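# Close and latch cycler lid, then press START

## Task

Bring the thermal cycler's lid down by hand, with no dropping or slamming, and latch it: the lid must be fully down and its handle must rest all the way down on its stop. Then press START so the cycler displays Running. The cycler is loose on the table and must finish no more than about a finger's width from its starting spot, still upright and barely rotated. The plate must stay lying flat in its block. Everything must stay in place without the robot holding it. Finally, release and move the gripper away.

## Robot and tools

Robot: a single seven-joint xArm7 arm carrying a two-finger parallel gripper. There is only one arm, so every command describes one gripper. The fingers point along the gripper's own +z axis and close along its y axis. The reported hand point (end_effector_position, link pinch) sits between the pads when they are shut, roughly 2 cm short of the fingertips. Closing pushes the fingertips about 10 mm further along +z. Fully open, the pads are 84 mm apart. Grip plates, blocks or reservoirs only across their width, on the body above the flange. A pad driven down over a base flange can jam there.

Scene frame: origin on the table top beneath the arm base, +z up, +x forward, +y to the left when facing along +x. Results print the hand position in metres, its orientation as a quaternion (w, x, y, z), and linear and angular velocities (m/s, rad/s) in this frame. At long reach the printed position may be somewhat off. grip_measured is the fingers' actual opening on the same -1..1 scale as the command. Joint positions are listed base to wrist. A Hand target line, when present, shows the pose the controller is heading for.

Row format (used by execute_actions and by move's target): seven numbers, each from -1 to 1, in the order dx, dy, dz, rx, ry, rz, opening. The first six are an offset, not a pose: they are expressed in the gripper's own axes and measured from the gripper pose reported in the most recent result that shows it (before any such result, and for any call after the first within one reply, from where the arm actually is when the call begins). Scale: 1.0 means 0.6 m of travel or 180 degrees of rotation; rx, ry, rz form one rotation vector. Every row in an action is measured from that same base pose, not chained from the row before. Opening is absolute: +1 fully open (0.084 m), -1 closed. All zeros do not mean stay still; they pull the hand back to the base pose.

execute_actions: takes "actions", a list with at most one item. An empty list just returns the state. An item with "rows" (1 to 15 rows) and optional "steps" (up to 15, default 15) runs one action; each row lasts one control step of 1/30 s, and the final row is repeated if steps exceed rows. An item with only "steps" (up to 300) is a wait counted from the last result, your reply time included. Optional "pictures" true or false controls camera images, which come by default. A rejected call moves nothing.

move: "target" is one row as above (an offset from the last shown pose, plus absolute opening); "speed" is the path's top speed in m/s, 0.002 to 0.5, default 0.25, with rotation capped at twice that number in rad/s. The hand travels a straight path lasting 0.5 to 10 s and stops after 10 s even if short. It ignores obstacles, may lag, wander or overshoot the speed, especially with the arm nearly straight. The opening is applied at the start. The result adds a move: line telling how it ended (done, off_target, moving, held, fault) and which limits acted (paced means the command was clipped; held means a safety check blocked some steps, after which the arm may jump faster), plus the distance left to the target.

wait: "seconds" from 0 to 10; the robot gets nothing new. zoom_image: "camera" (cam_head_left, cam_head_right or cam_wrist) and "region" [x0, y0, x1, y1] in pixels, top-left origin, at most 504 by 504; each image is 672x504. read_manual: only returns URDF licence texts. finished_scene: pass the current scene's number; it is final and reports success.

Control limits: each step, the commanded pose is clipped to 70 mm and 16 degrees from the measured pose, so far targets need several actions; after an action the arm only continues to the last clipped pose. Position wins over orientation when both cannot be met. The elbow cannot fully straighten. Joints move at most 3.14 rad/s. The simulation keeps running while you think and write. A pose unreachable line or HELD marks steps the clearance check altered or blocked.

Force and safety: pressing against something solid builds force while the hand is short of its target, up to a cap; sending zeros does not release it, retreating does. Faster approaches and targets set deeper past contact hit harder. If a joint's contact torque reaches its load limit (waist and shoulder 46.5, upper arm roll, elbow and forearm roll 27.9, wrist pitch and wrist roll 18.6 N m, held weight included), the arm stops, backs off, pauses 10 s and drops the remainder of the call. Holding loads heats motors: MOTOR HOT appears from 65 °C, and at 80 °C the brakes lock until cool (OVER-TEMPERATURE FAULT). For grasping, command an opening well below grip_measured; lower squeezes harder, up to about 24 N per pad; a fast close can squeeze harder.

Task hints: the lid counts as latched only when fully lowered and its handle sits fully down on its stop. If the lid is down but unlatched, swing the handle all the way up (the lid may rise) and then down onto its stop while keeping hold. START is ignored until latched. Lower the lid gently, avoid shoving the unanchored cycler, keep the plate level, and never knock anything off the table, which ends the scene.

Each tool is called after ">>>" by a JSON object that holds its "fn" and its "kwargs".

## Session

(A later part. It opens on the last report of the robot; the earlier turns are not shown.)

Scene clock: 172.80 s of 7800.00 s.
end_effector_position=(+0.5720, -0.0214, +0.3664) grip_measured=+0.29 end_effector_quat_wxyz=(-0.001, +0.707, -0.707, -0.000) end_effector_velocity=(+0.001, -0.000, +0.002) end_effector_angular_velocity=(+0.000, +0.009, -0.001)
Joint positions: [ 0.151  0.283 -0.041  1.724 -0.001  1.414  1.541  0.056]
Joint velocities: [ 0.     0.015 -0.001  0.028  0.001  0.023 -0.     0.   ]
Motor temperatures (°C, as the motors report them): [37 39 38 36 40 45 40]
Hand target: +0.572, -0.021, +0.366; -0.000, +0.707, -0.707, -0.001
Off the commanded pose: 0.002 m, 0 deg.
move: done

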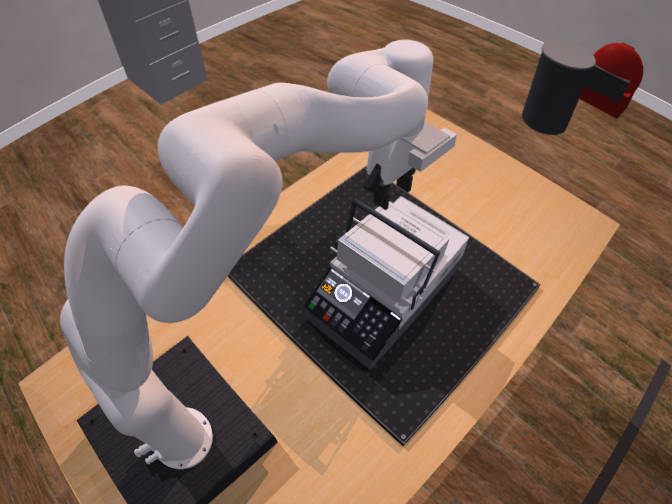

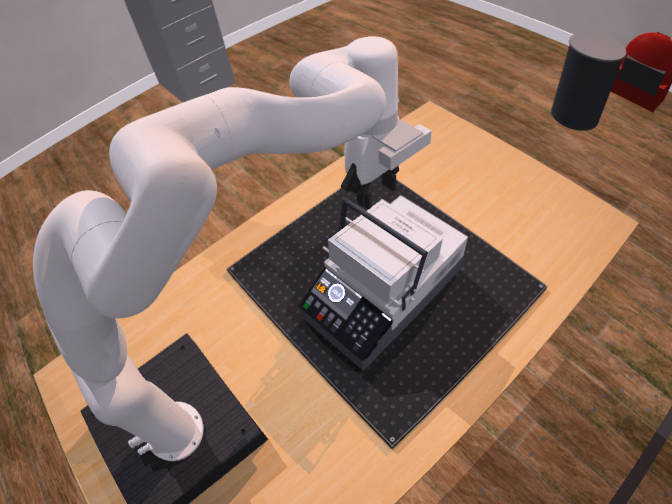

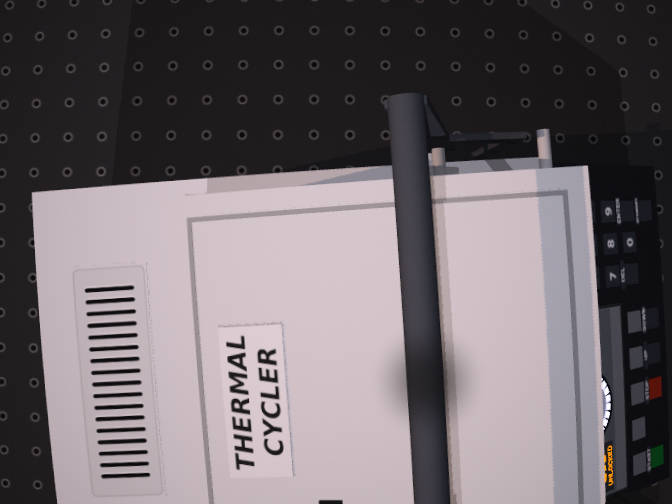

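>>> {"fn": "move", "kwargs": {"target": [0,-0.004,0.145,0,0,-0.02,0.3], "speed": 0.12}}

>>> {"fn": "move", "kwargs": {"target": [0,0,0,0,0,-0.85,-0.85], "speed": 0.5}}

Scene clock: 175.60 s of 7800.00 s.
end_effector_position=(+0.5745, -0.0217, +0.2802) grip_measured=+0.29 end_effector_quat_wxyz=(-0.001, +0.729, -0.685, +0.000) end_effector_velocity=(-0.002, +0.000, -0.004) end_effector_angular_velocity=(+0.000, +0.006, +0.001)
Joint positions: [ 0.144  0.308 -0.035  1.512 -0.002  1.177  1.479  0.056]
Joint velocities: [-0.     0.001  0.    -0.009  0.    -0.005 -0.002 -0.   ]
Motor temperatures (°C, as the motors report them): [37 39 38 36 40 45 40]
Hand target: +0.574, -0.022, +0.279; -0.001, +0.729, -0.685, -0.000
Off the commanded pose: 0.001 m, 0 deg.
move: done

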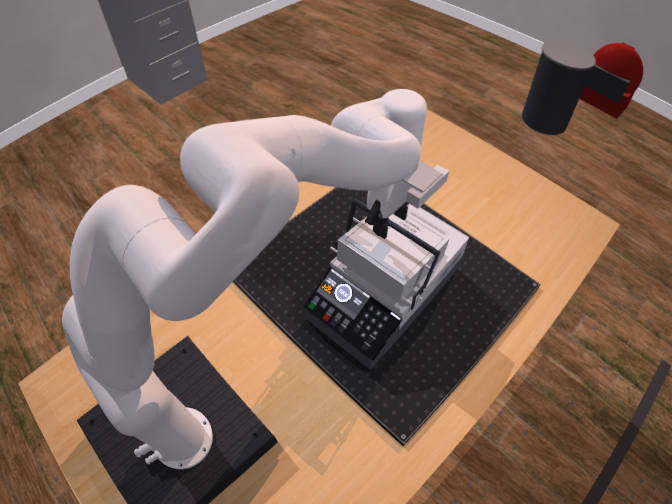

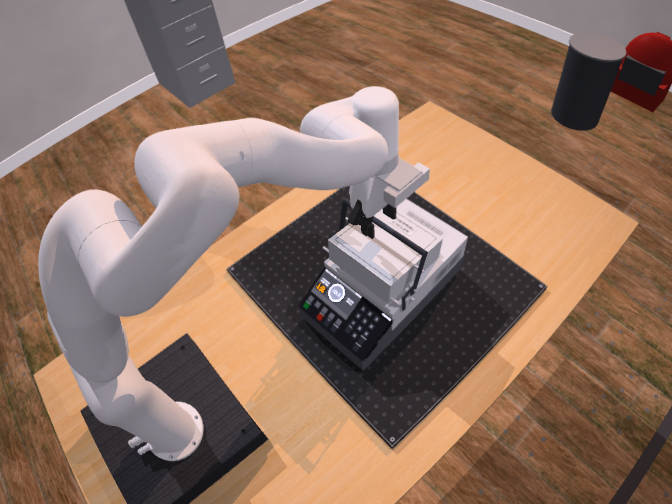

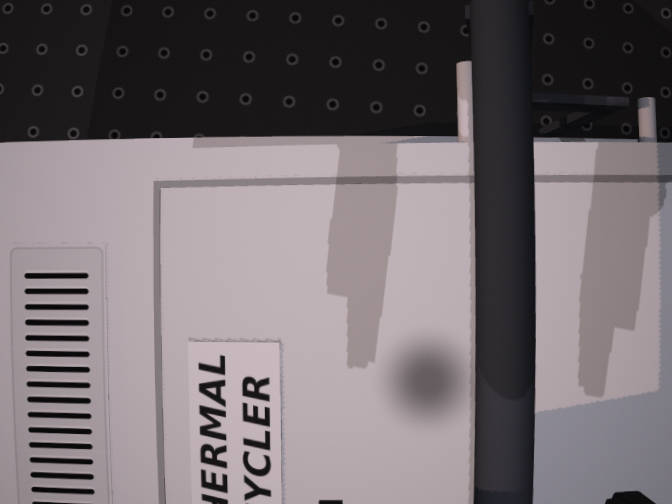

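Scene clock: 178.87 s of 7800.00 s.
end_effector_position=(+0.5746, -0.0215, +0.2803) grip_measured=-0.26 end_effector_quat_wxyz=(-0.000, +0.842, +0.539, +0.001) end_effector_velocity=(-0.001, -0.000, -0.000) end_effector_angular_velocity=(+0.001, +0.003, +0.005)
Joint positions: [-0.149  0.321  0.31   1.513 -0.118  1.182 -1.092  0.033]
Joint velocities: [-0.018  0.001  0.02  -0.001 -0.006  0.003 -0.001  0.   ]
Motor temperatures (°C, as the motors report them): [37 39 38 36 40 45 40]
Hand target: +0.575, -0.022, +0.280; -0.000, +0.836, +0.548, +0.001
Off the commanded pose: 0.000 m, 1 deg.
move: done

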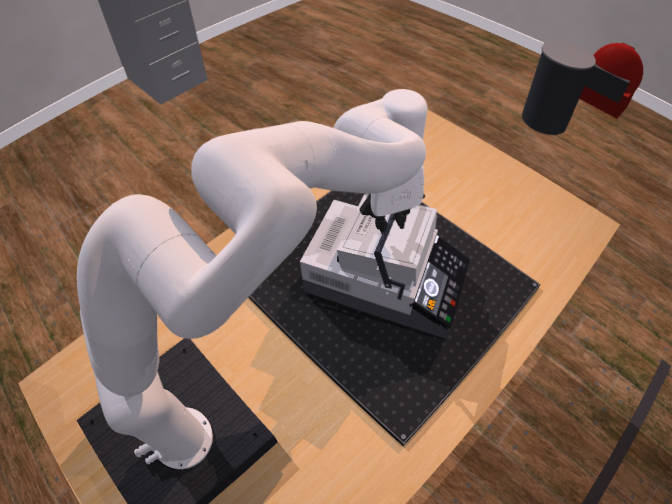

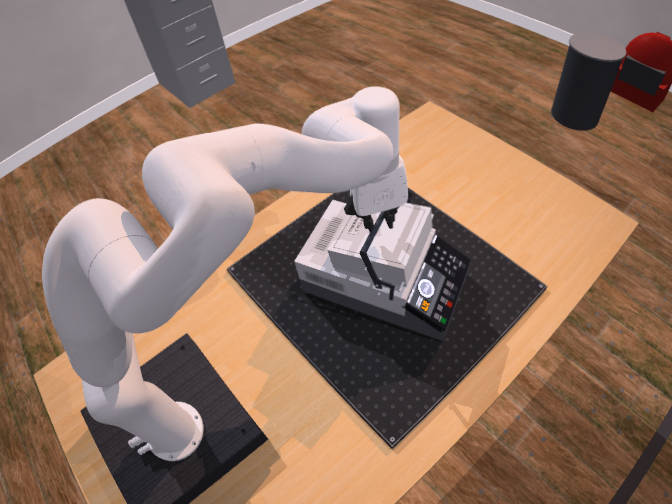

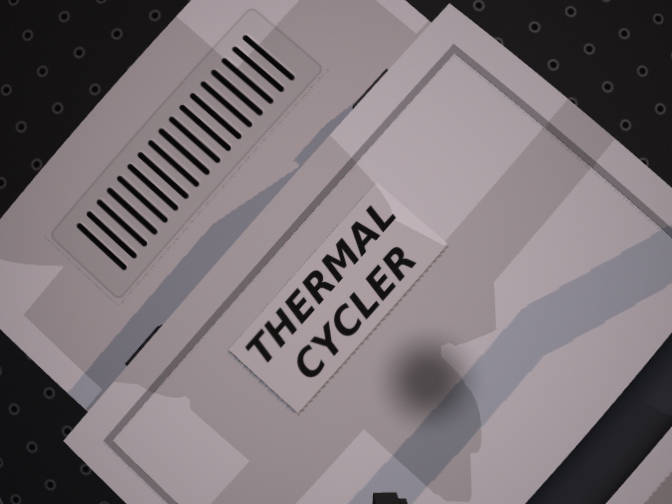

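The last command put the grip value in the rotation field, which spun the cycler about 110°. I'll realign with the bar, grip it, and turn the cycler back.

>>> {"fn": "move", "kwargs": {"target": [0,0,0,0,0,0.24,0.3], "speed": 0.2}}

>>> {"fn": "move", "kwargs": {"target": [0,0,0,0,0,0,-0.5]}}

Scene clock: 183.20 s of 7800.00 s.
end_effector_position=(+0.5746, -0.0215, +0.2803) grip_measured=+0.29 end_effector_quat_wxyz=(-0.001, +0.982, +0.191, +0.001) end_effector_velocity=(+0.000, -0.000, -0.000) end_effector_angular_velocity=(-0.001, -0.000, -0.012)
Joint positions: [-0.077  0.315  0.225  1.513 -0.088  1.18  -0.358  0.056]
Joint velocities: [ 0.001  0.001 -0.002  0.    -0.001 -0.001  0.012  0.   ]
Motor temperatures (°C, as the motors report them): [37 39 38 36 40 45 41]
Hand target: +0.575, -0.021, +0.280; -0.001, +0.982, +0.191, +0.001
Off the commanded pose: 0.000 m, 0 deg.
move: done

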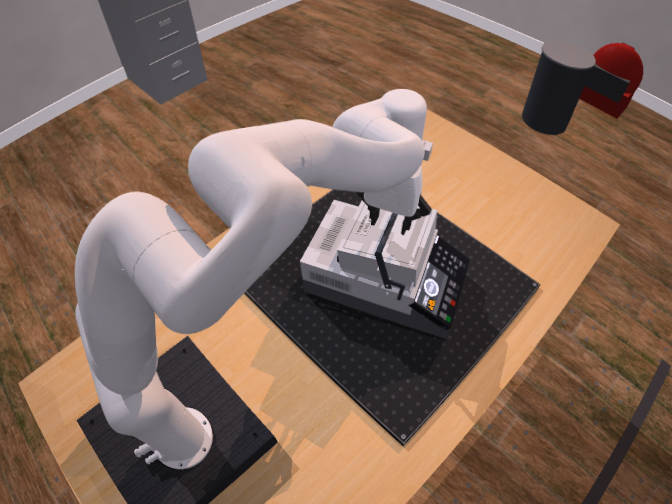

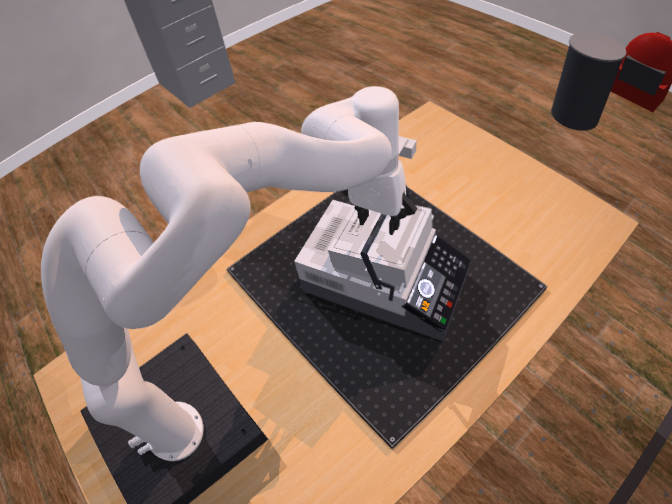

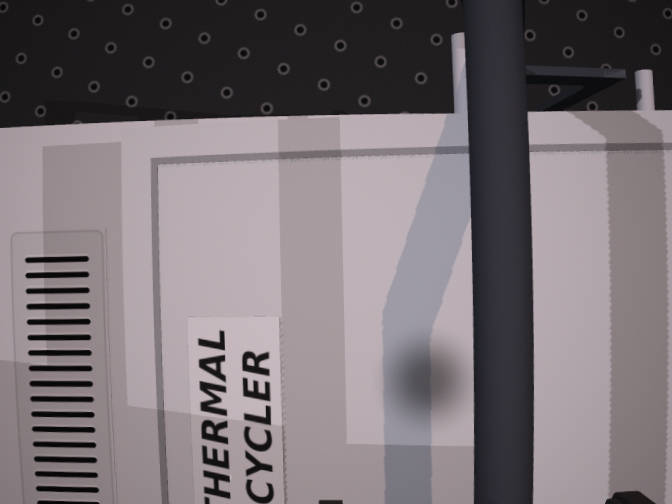

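Scene clock: 183.70 s of 7800.00 s.
end_effector_position=(+0.5746, -0.0215, +0.2803) grip_measured=-0.52 end_effector_quat_wxyz=(-0.001, +0.982, +0.191, +0.001) end_effector_velocity=(+0.000, -0.000, +0.001) end_effector_angular_velocity=(-0.001, -0.001, +0.000)
Joint positions: [-0.077  0.315  0.225  1.513 -0.088  1.18  -0.358  0.021]
Joint velocities: [ 0.    -0.001 -0.     0.001 -0.001  0.001  0.    -0.   ]
Motor temperatures (°C, as the motors report them): [37 39 38 36 40 45 40]
Hand target: +0.575, -0.021, +0.280; -0.001, +0.982, +0.191, +0.001
Off the commanded pose: 0.000 m, 0 deg.
move: done

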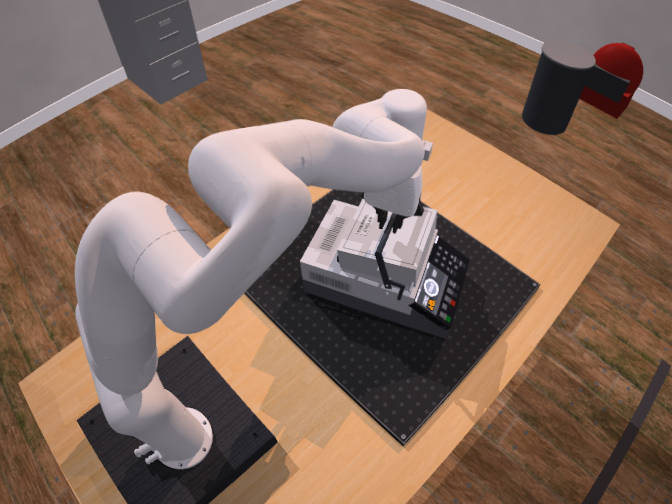

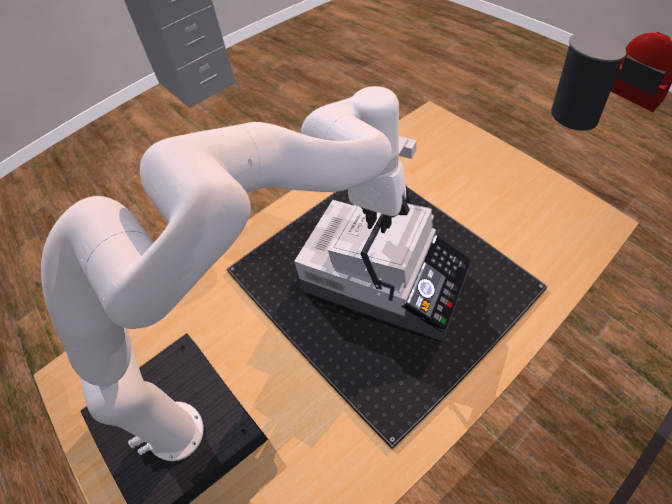

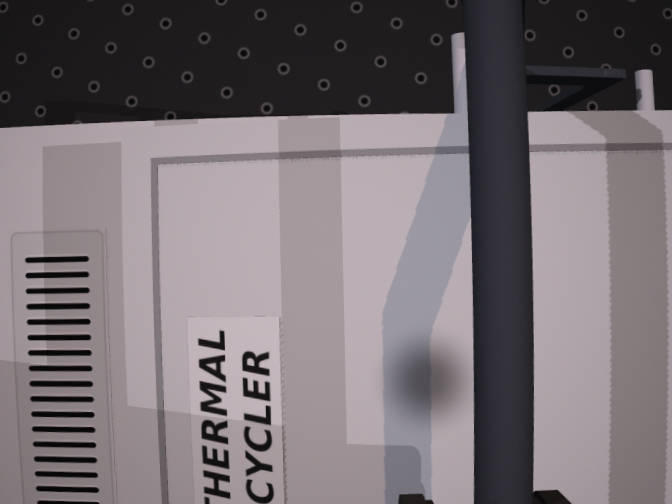

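>>> {"fn": "move", "kwargs": {"target": [0,0.006,0,0,0,0,-0.9]}}

>>> {"fn": "move", "kwargs": {"target": [0,0,0,0,0,0.6,-0.9], "speed": 0.2}}

Scene clock: 185.57 s of 7800.00 s.
end_effector_position=(+0.5757, -0.0241, +0.2800) grip_measured=-0.74 end_effector_quat_wxyz=(-0.001, +0.981, +0.192, +0.001) end_effector_velocity=(+0.000, -0.001, -0.001) end_effector_angular_velocity=(-0.001, -0.000, +0.000)
Joint positions: [-0.08   0.32   0.223  1.52  -0.088  1.182 -0.364  0.012]
Joint velocities: [-0.001  0.001  0.     0.    -0.001 -0.001 -0.001 -0.   ]
Motor temperatures (°C, as the motors report them): [37 39 38 36 40 45 40]
Hand target: +0.576, -0.025, +0.280; -0.001, +0.982, +0.191, +0.001
Off the commanded pose: 0.001 m, 0 deg.
move: done

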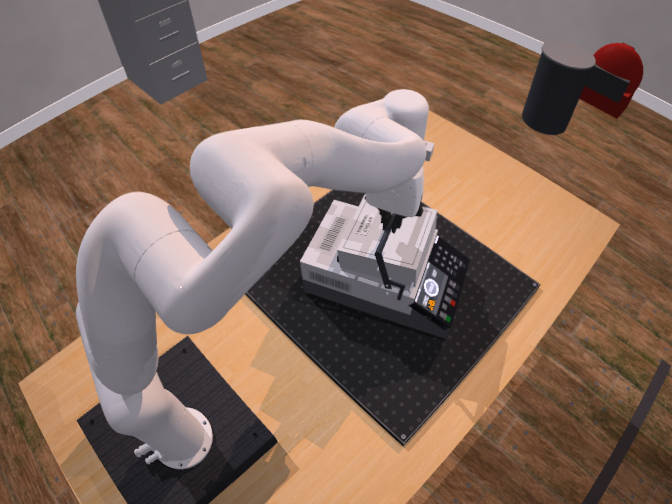

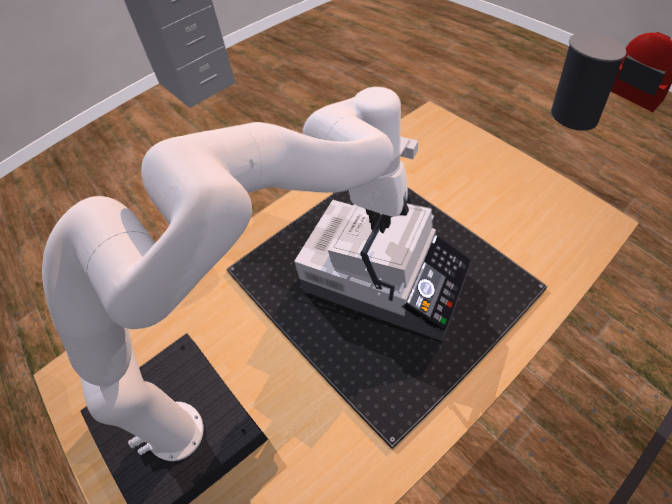

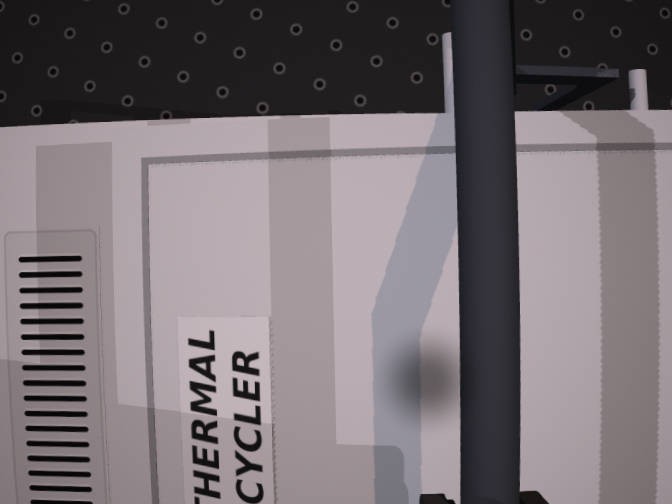

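Scene clock: 190.70 s of 7800.00 s.
end_effector_position=(+0.5758, -0.0244, +0.2800) grip_measured=-0.32 end_effector_quat_wxyz=(-0.001, +0.739, -0.673, -0.000) end_effector_velocity=(+0.001, +0.001, +0.001) end_effector_angular_velocity=(-0.001, -0.004, -0.004)
Joint positions: [ 0.165  0.314 -0.065  1.519  0.009  1.179  1.435  0.03 ]
Joint velocities: [ 0.018 -0.001 -0.018  0.     0.005 -0.002  0.003  0.   ]
Motor temperatures (°C, as the motors report them): [37 39 38 37 40 45 41]
Hand target: +0.576, -0.024, +0.280; -0.001, +0.732, -0.681, -0.000
Off the commanded pose: 0.000 m, 1 deg.
move: done

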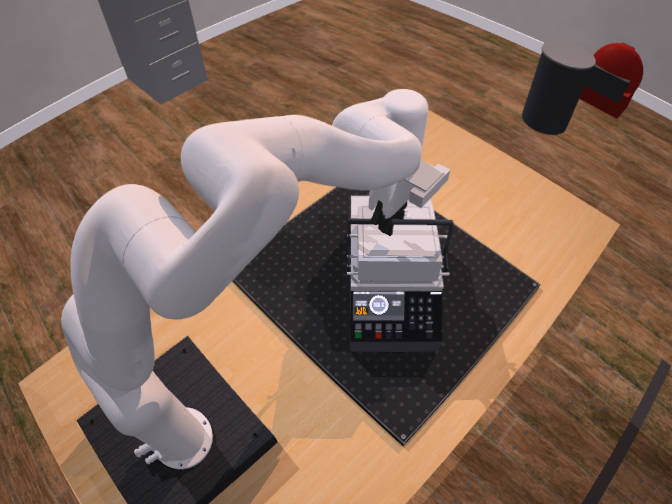

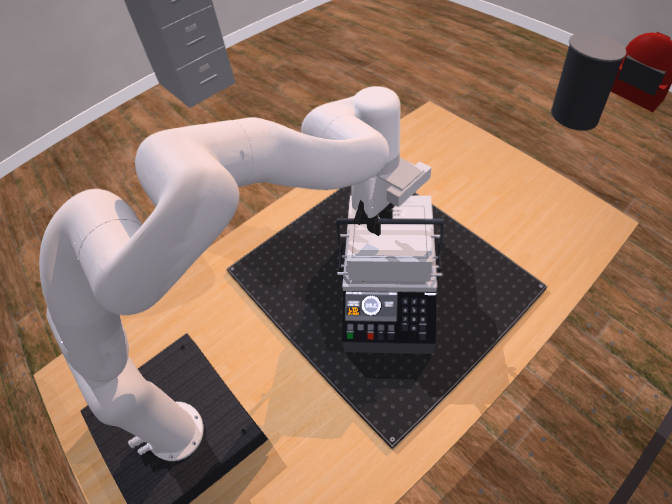

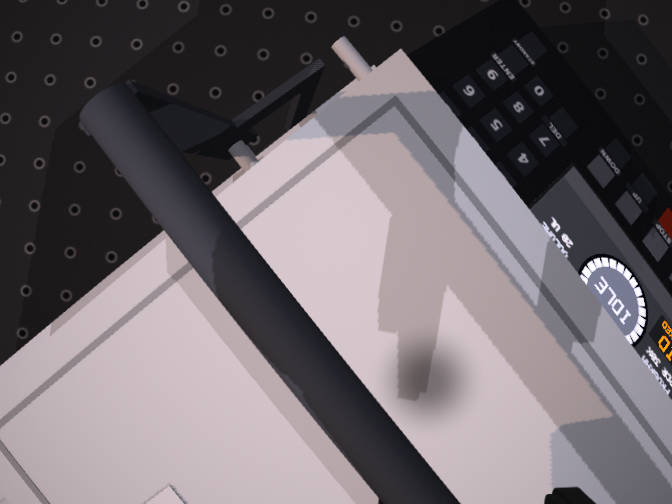

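>>> {"fn": "move", "kwargs": {"target": [0,0,0,0,0,-0.2,0.2], "speed": 0.1}}

>>> {"fn": "move", "kwargs": {"target": [0,0,0,0,0,0,-0.9]}}

>>> {"fn": "move", "kwargs": {"target": [0,0,0,0,0,0.21,-0.9], "speed": 0.03}}

Scene clock: 202.30 s of 7800.00 s.
end_effector_position=(+0.5758, -0.0244, +0.2800) grip_measured=+0.19 end_effector_quat_wxyz=(-0.001, +0.911, -0.412, +0.000) end_effector_velocity=(+0.000, +0.000, +0.000) end_effector_angular_velocity=(+0.000, -0.000, +0.009)
Joint positions: [ 0.107  0.313  0.003  1.519 -0.014  1.179  0.823  0.052]
Joint velocities: [-0.001  0.001  0.002  0.001 -0.     0.    -0.009 -0.   ]
Motor temperatures (°C, as the motors report them): [37 39 39 37 40 45 41]
Hand target: +0.576, -0.024, +0.280; -0.001, +0.911, -0.412, +0.000
Off the commanded pose: 0.000 m, 0 deg.
After step 90, 5.13 s passed at rest.
move: done

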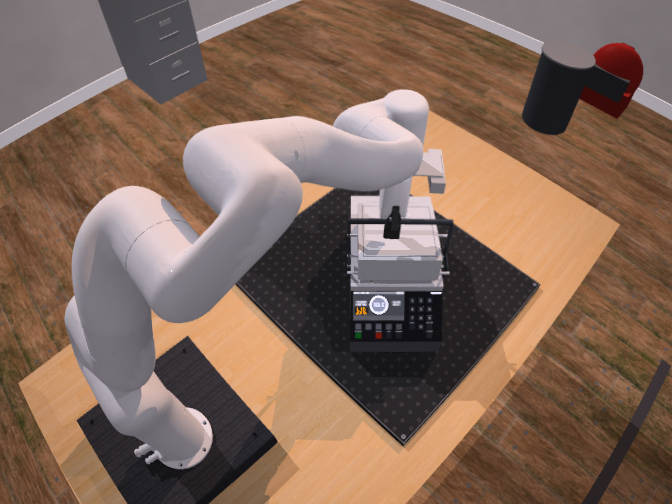

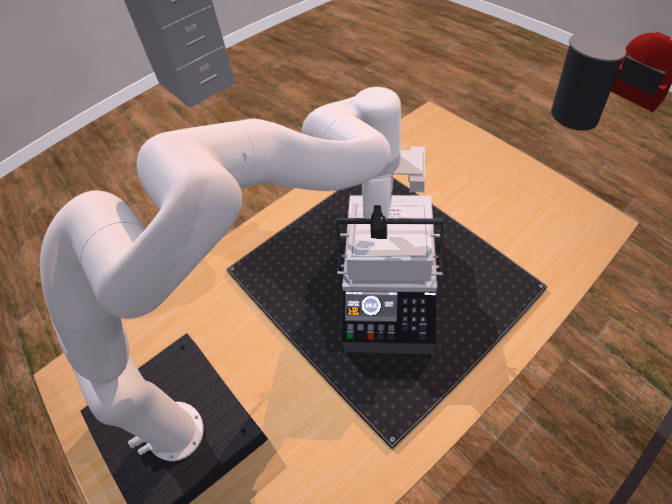

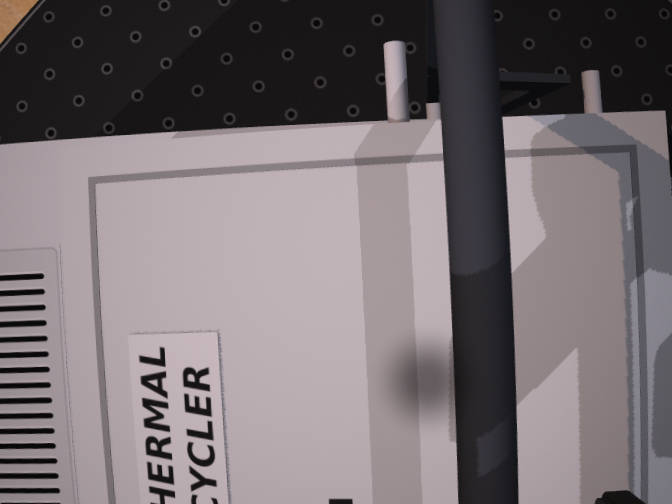

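Scene clock: 202.80 s of 7800.00 s.
end_effector_position=(+0.5758, -0.0243, +0.2800) grip_measured=-0.72 end_effector_quat_wxyz=(-0.001, +0.911, -0.412, +0.000) end_effector_velocity=(-0.000, +0.000, -0.000) end_effector_angular_velocity=(+0.001, +0.002, -0.003)
Joint positions: [ 0.107  0.313  0.003  1.519 -0.014  1.179  0.822  0.012]
Joint velocities: [ 0.     0.    -0.001 -0.     0.001  0.001  0.002  0.   ]
Motor temperatures (°C, as the motors report them): [37 39 39 37 40 45 41]
Hand target: +0.576, -0.024, +0.280; -0.001, +0.911, -0.412, +0.000
Off the commanded pose: 0.000 m, 0 deg.
move: done

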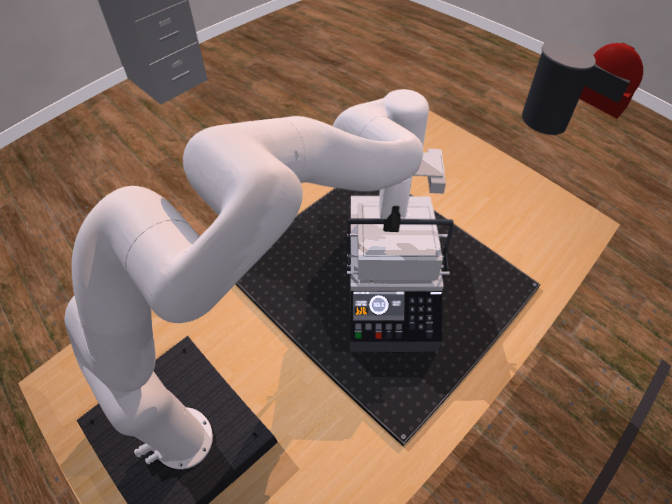

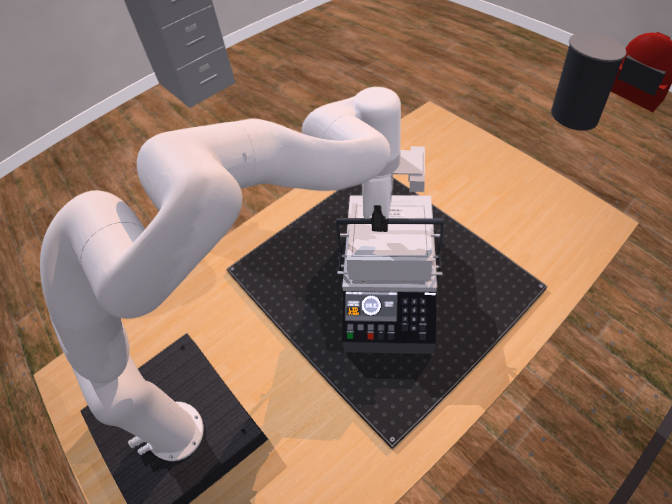

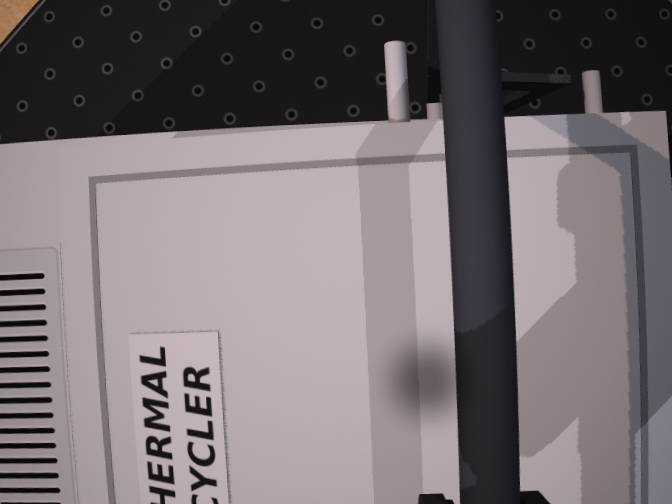

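Scene clock: 213.00 s of 7800.00 s.
end_effector_position=(+0.5758, -0.0241, +0.2800) grip_measured=-0.36 end_effector_quat_wxyz=(-0.001, +0.755, -0.655, -0.000) end_effector_velocity=(+0.000, -0.000, -0.000) end_effector_angular_velocity=(+0.001, +0.000, -0.005)
Joint positions: [ 0.201  0.314 -0.108  1.519  0.024  1.179  1.378  0.028]
Joint velocities: [ 0.013  0.001 -0.016  0.     0.006 -0.     0.001  0.   ]
Motor temperatures (°C, as the motors report them): [37 39 38 37 40 45 41]
Hand target: +0.576, -0.024, +0.280; -0.001, +0.749, -0.663, -0.000
Off the commanded pose: 0.000 m, 5 deg.
move: off_target (path cut at 10 s)

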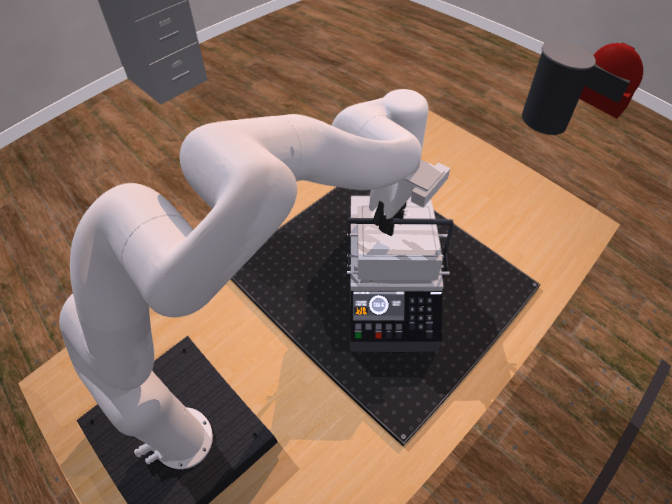

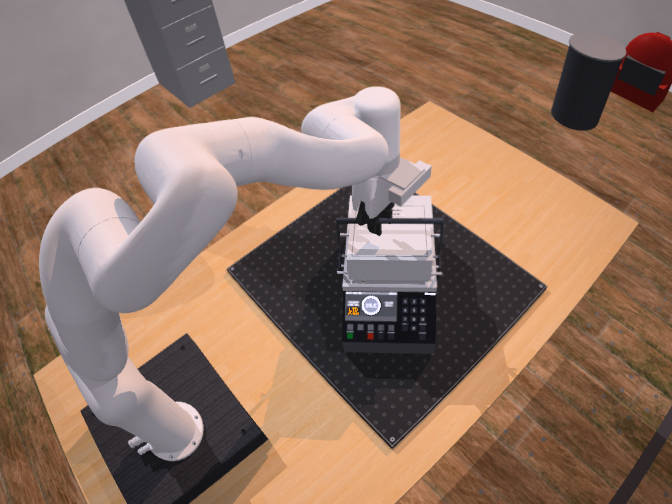

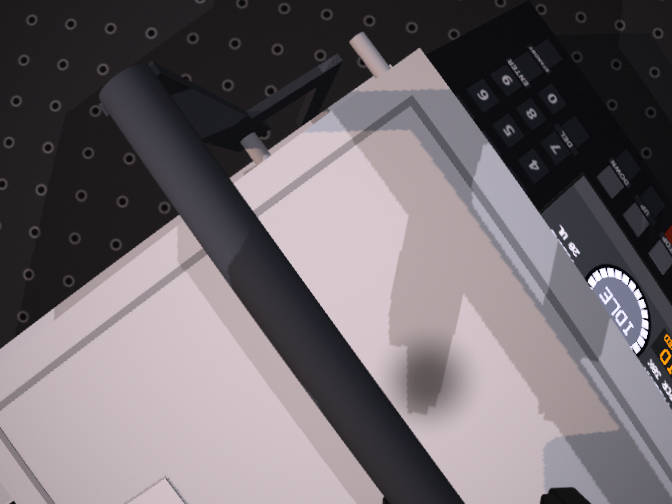

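>>> {"fn": "move", "kwargs": {"target": [0,0,0,0,0,0.12,1], "speed": 0.1}}

>>> {"fn": "move", "kwargs": {"target": [0,0,0,0,0,0.16,1], "speed": 0.04}}

Scene clock: 217.40 s of 7800.00 s.
end_effector_position=(+0.5758, -0.0241, +0.2800) grip_measured=+1.00 end_effector_quat_wxyz=(+0.001, -0.620, +0.785, +0.000) end_effector_velocity=(+0.000, -0.000, +0.001) end_effector_angular_velocity=(+0.000, -0.002, -0.010)
Joint positions: [ 0.242  0.316 -0.156  1.519  0.04   1.179  1.743  0.084]
Joint velocities: [ 0.001 -0.001 -0.001  0.     0.001 -0.001  0.009  0.   ]
Motor temperatures (°C, as the motors report them): [37 39 38 37 40 45 41]
Hand target: +0.576, -0.024, +0.280; +0.001, -0.619, +0.785, +0.000
Off the commanded pose: 0.000 m, 0 deg.
move: done

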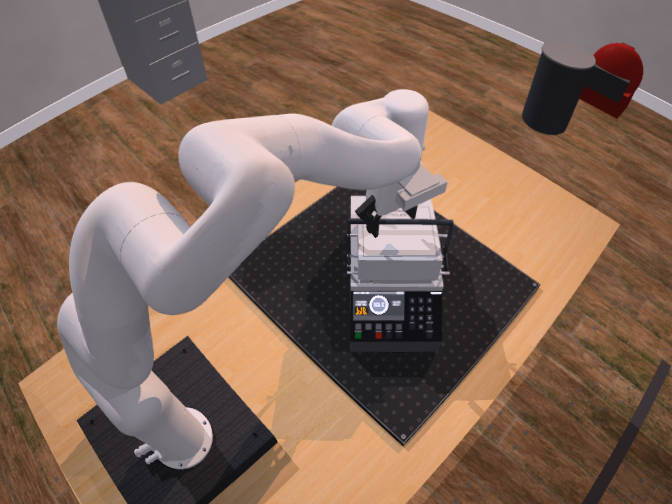

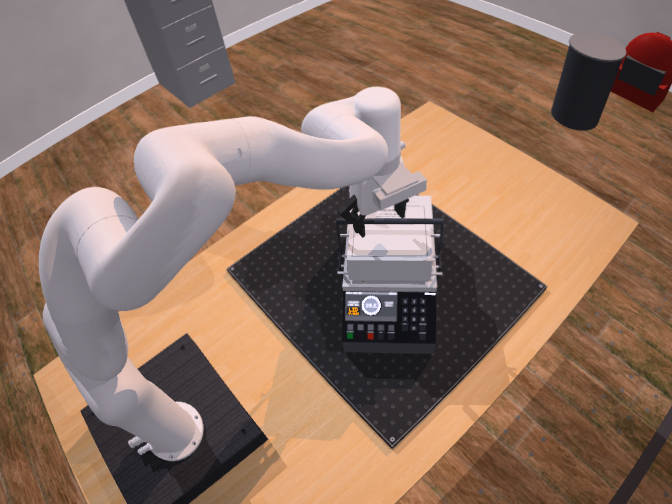

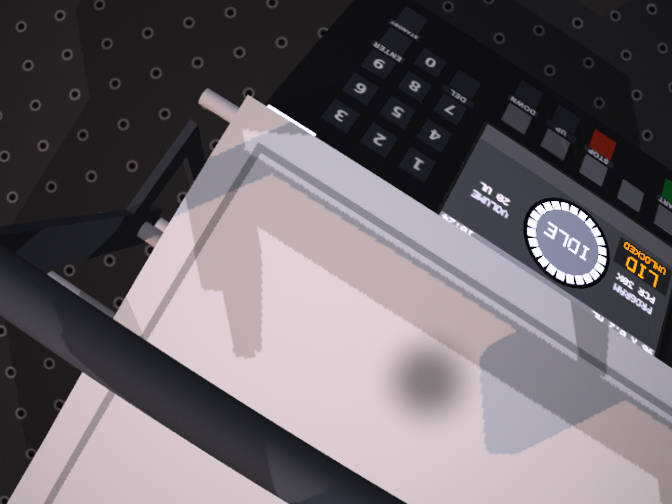

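Scene clock: 223.97 s of 7800.00 s.
end_effector_position=(+0.5758, -0.0241, +0.2800) grip_measured=+1.00 end_effector_quat_wxyz=(+0.001, -0.416, +0.909, +0.001) end_effector_velocity=(+0.000, -0.000, -0.000) end_effector_angular_velocity=(-0.003, +0.000, -0.001)
Joint positions: [ 0.375  0.326 -0.313  1.52   0.095  1.182  2.186  0.084]
Joint velocities: [ 0.019  0.002 -0.022 -0.     0.005 -0.    -0.002  0.   ]
Motor temperatures (°C, as the motors report them): [37 39 39 37 40 45 42]
Hand target: +0.576, -0.024, +0.280; +0.001, -0.405, +0.914, +0.001
Off the commanded pose: 0.000 m, 1 deg.
move: done

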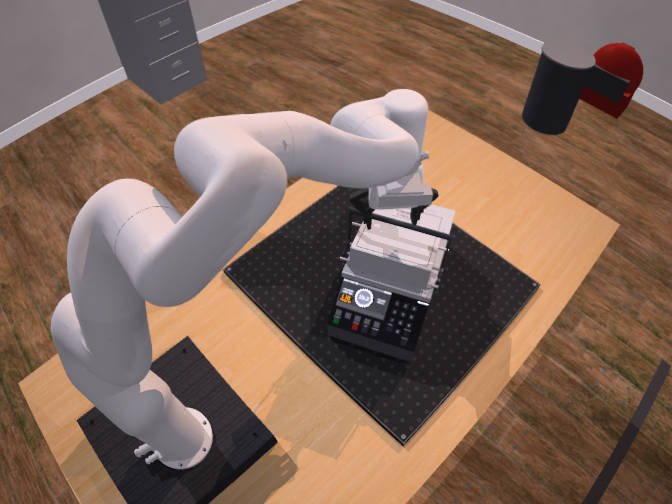

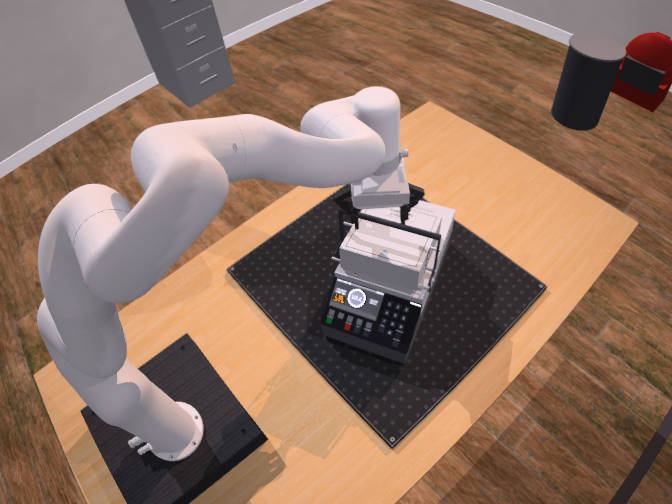

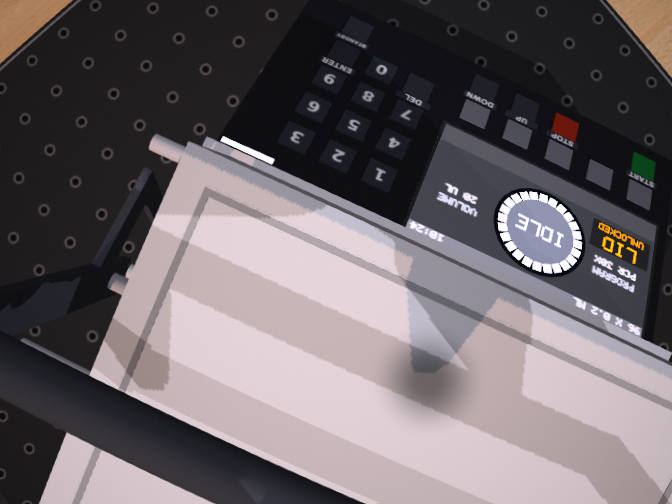

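>>> {"fn": "move", "kwargs": {"target": [0,0,0,0,0,0.115,1], "speed": 0.04}}

>>> {"fn": "move", "kwargs": {"target": [0,0,0,0,0,-0.2,1], "speed": 0.2}}

Scene clock: 230.33 s of 7800.00 s.
end_effector_position=(+0.5759, -0.0242, +0.2800) grip_measured=+1.00 end_effector_quat_wxyz=(+0.001, -0.258, +0.966, +0.001) end_effector_velocity=(+0.000, +0.000, -0.000) end_effector_angular_velocity=(-0.001, -0.001, -0.001)
Joint positions: [ 0.503  0.344 -0.467  1.521  0.153  1.188  2.484  0.084]
Joint velocities: [ 0.02   0.004 -0.024 -0.     0.009 -0.001 -0.004  0.   ]
Motor temperatures (°C, as the motors report them): [37 39 39 37 40 45 42]
Hand target: +0.576, -0.024, +0.280; +0.001, -0.246, +0.969, +0.001
Off the commanded pose: 0.000 m, 1 deg.
move: done

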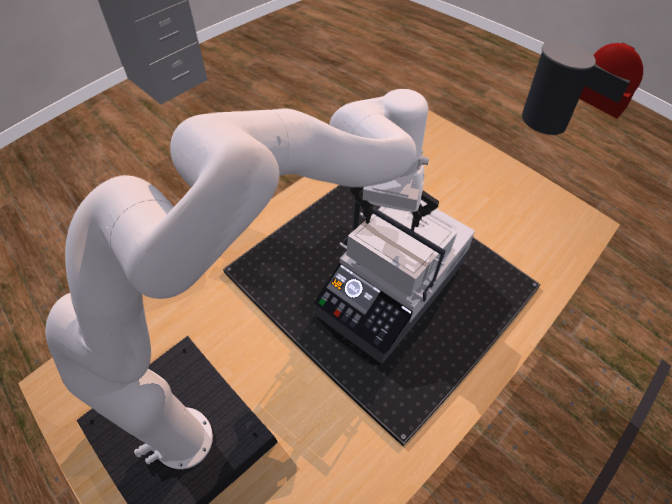

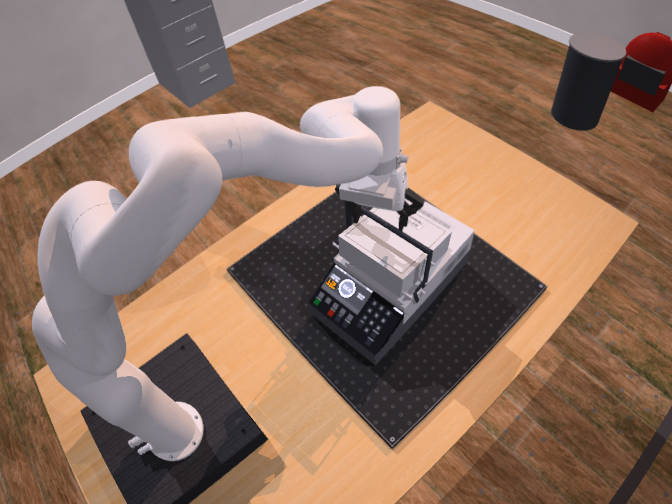

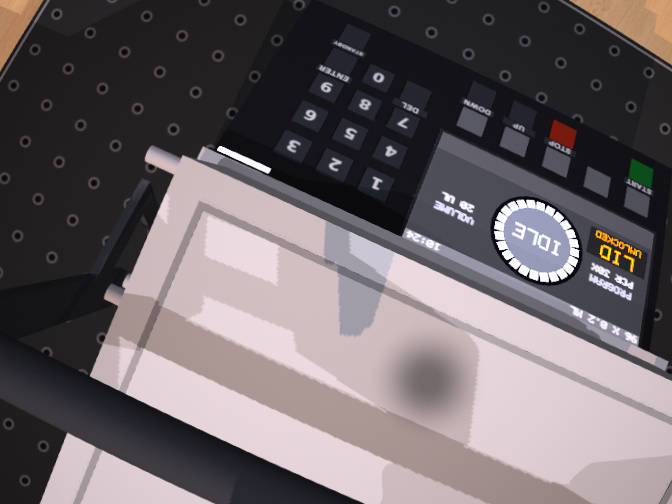

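Scene clock: 232.30 s of 7800.00 s.
end_effector_position=(+0.5759, -0.0241, +0.2800) grip_measured=+1.00 end_effector_quat_wxyz=(+0.001, -0.543, +0.840, +0.000) end_effector_velocity=(-0.001, +0.001, -0.001) end_effector_angular_velocity=(+0.001, +0.002, +0.012)
Joint positions: [ 0.44   0.334 -0.391  1.52   0.124  1.185  1.876  0.084]
Joint velocities: [-0.001 -0.     0.002 -0.001  0.     0.001 -0.011 -0.   ]
Motor temperatures (°C, as the motors report them): [37 39 39 37 40 45 42]
Hand target: +0.576, -0.024, +0.280; +0.001, -0.544, +0.839, +0.000
Off the commanded pose: 0.000 m, 0 deg.
move: done

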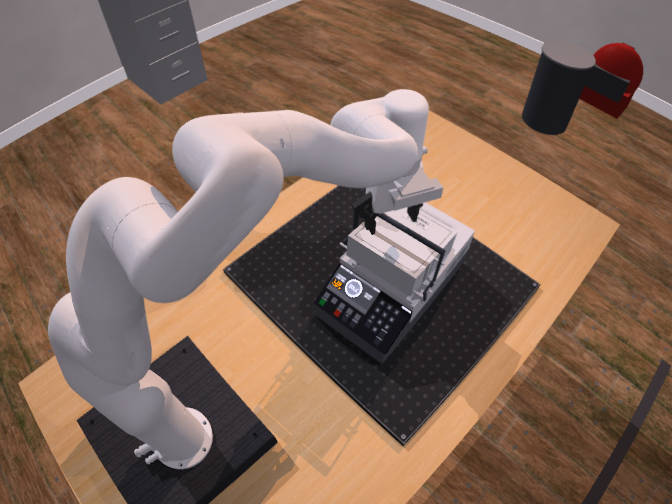

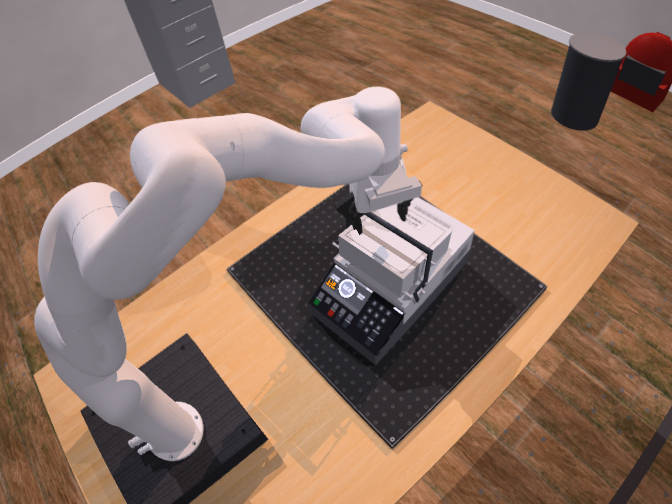

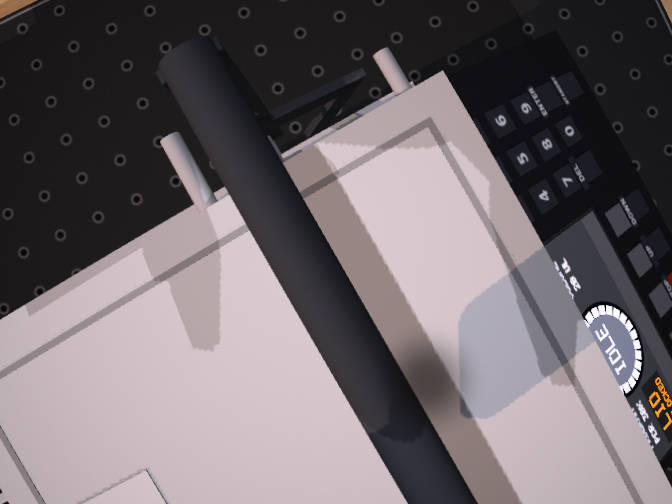

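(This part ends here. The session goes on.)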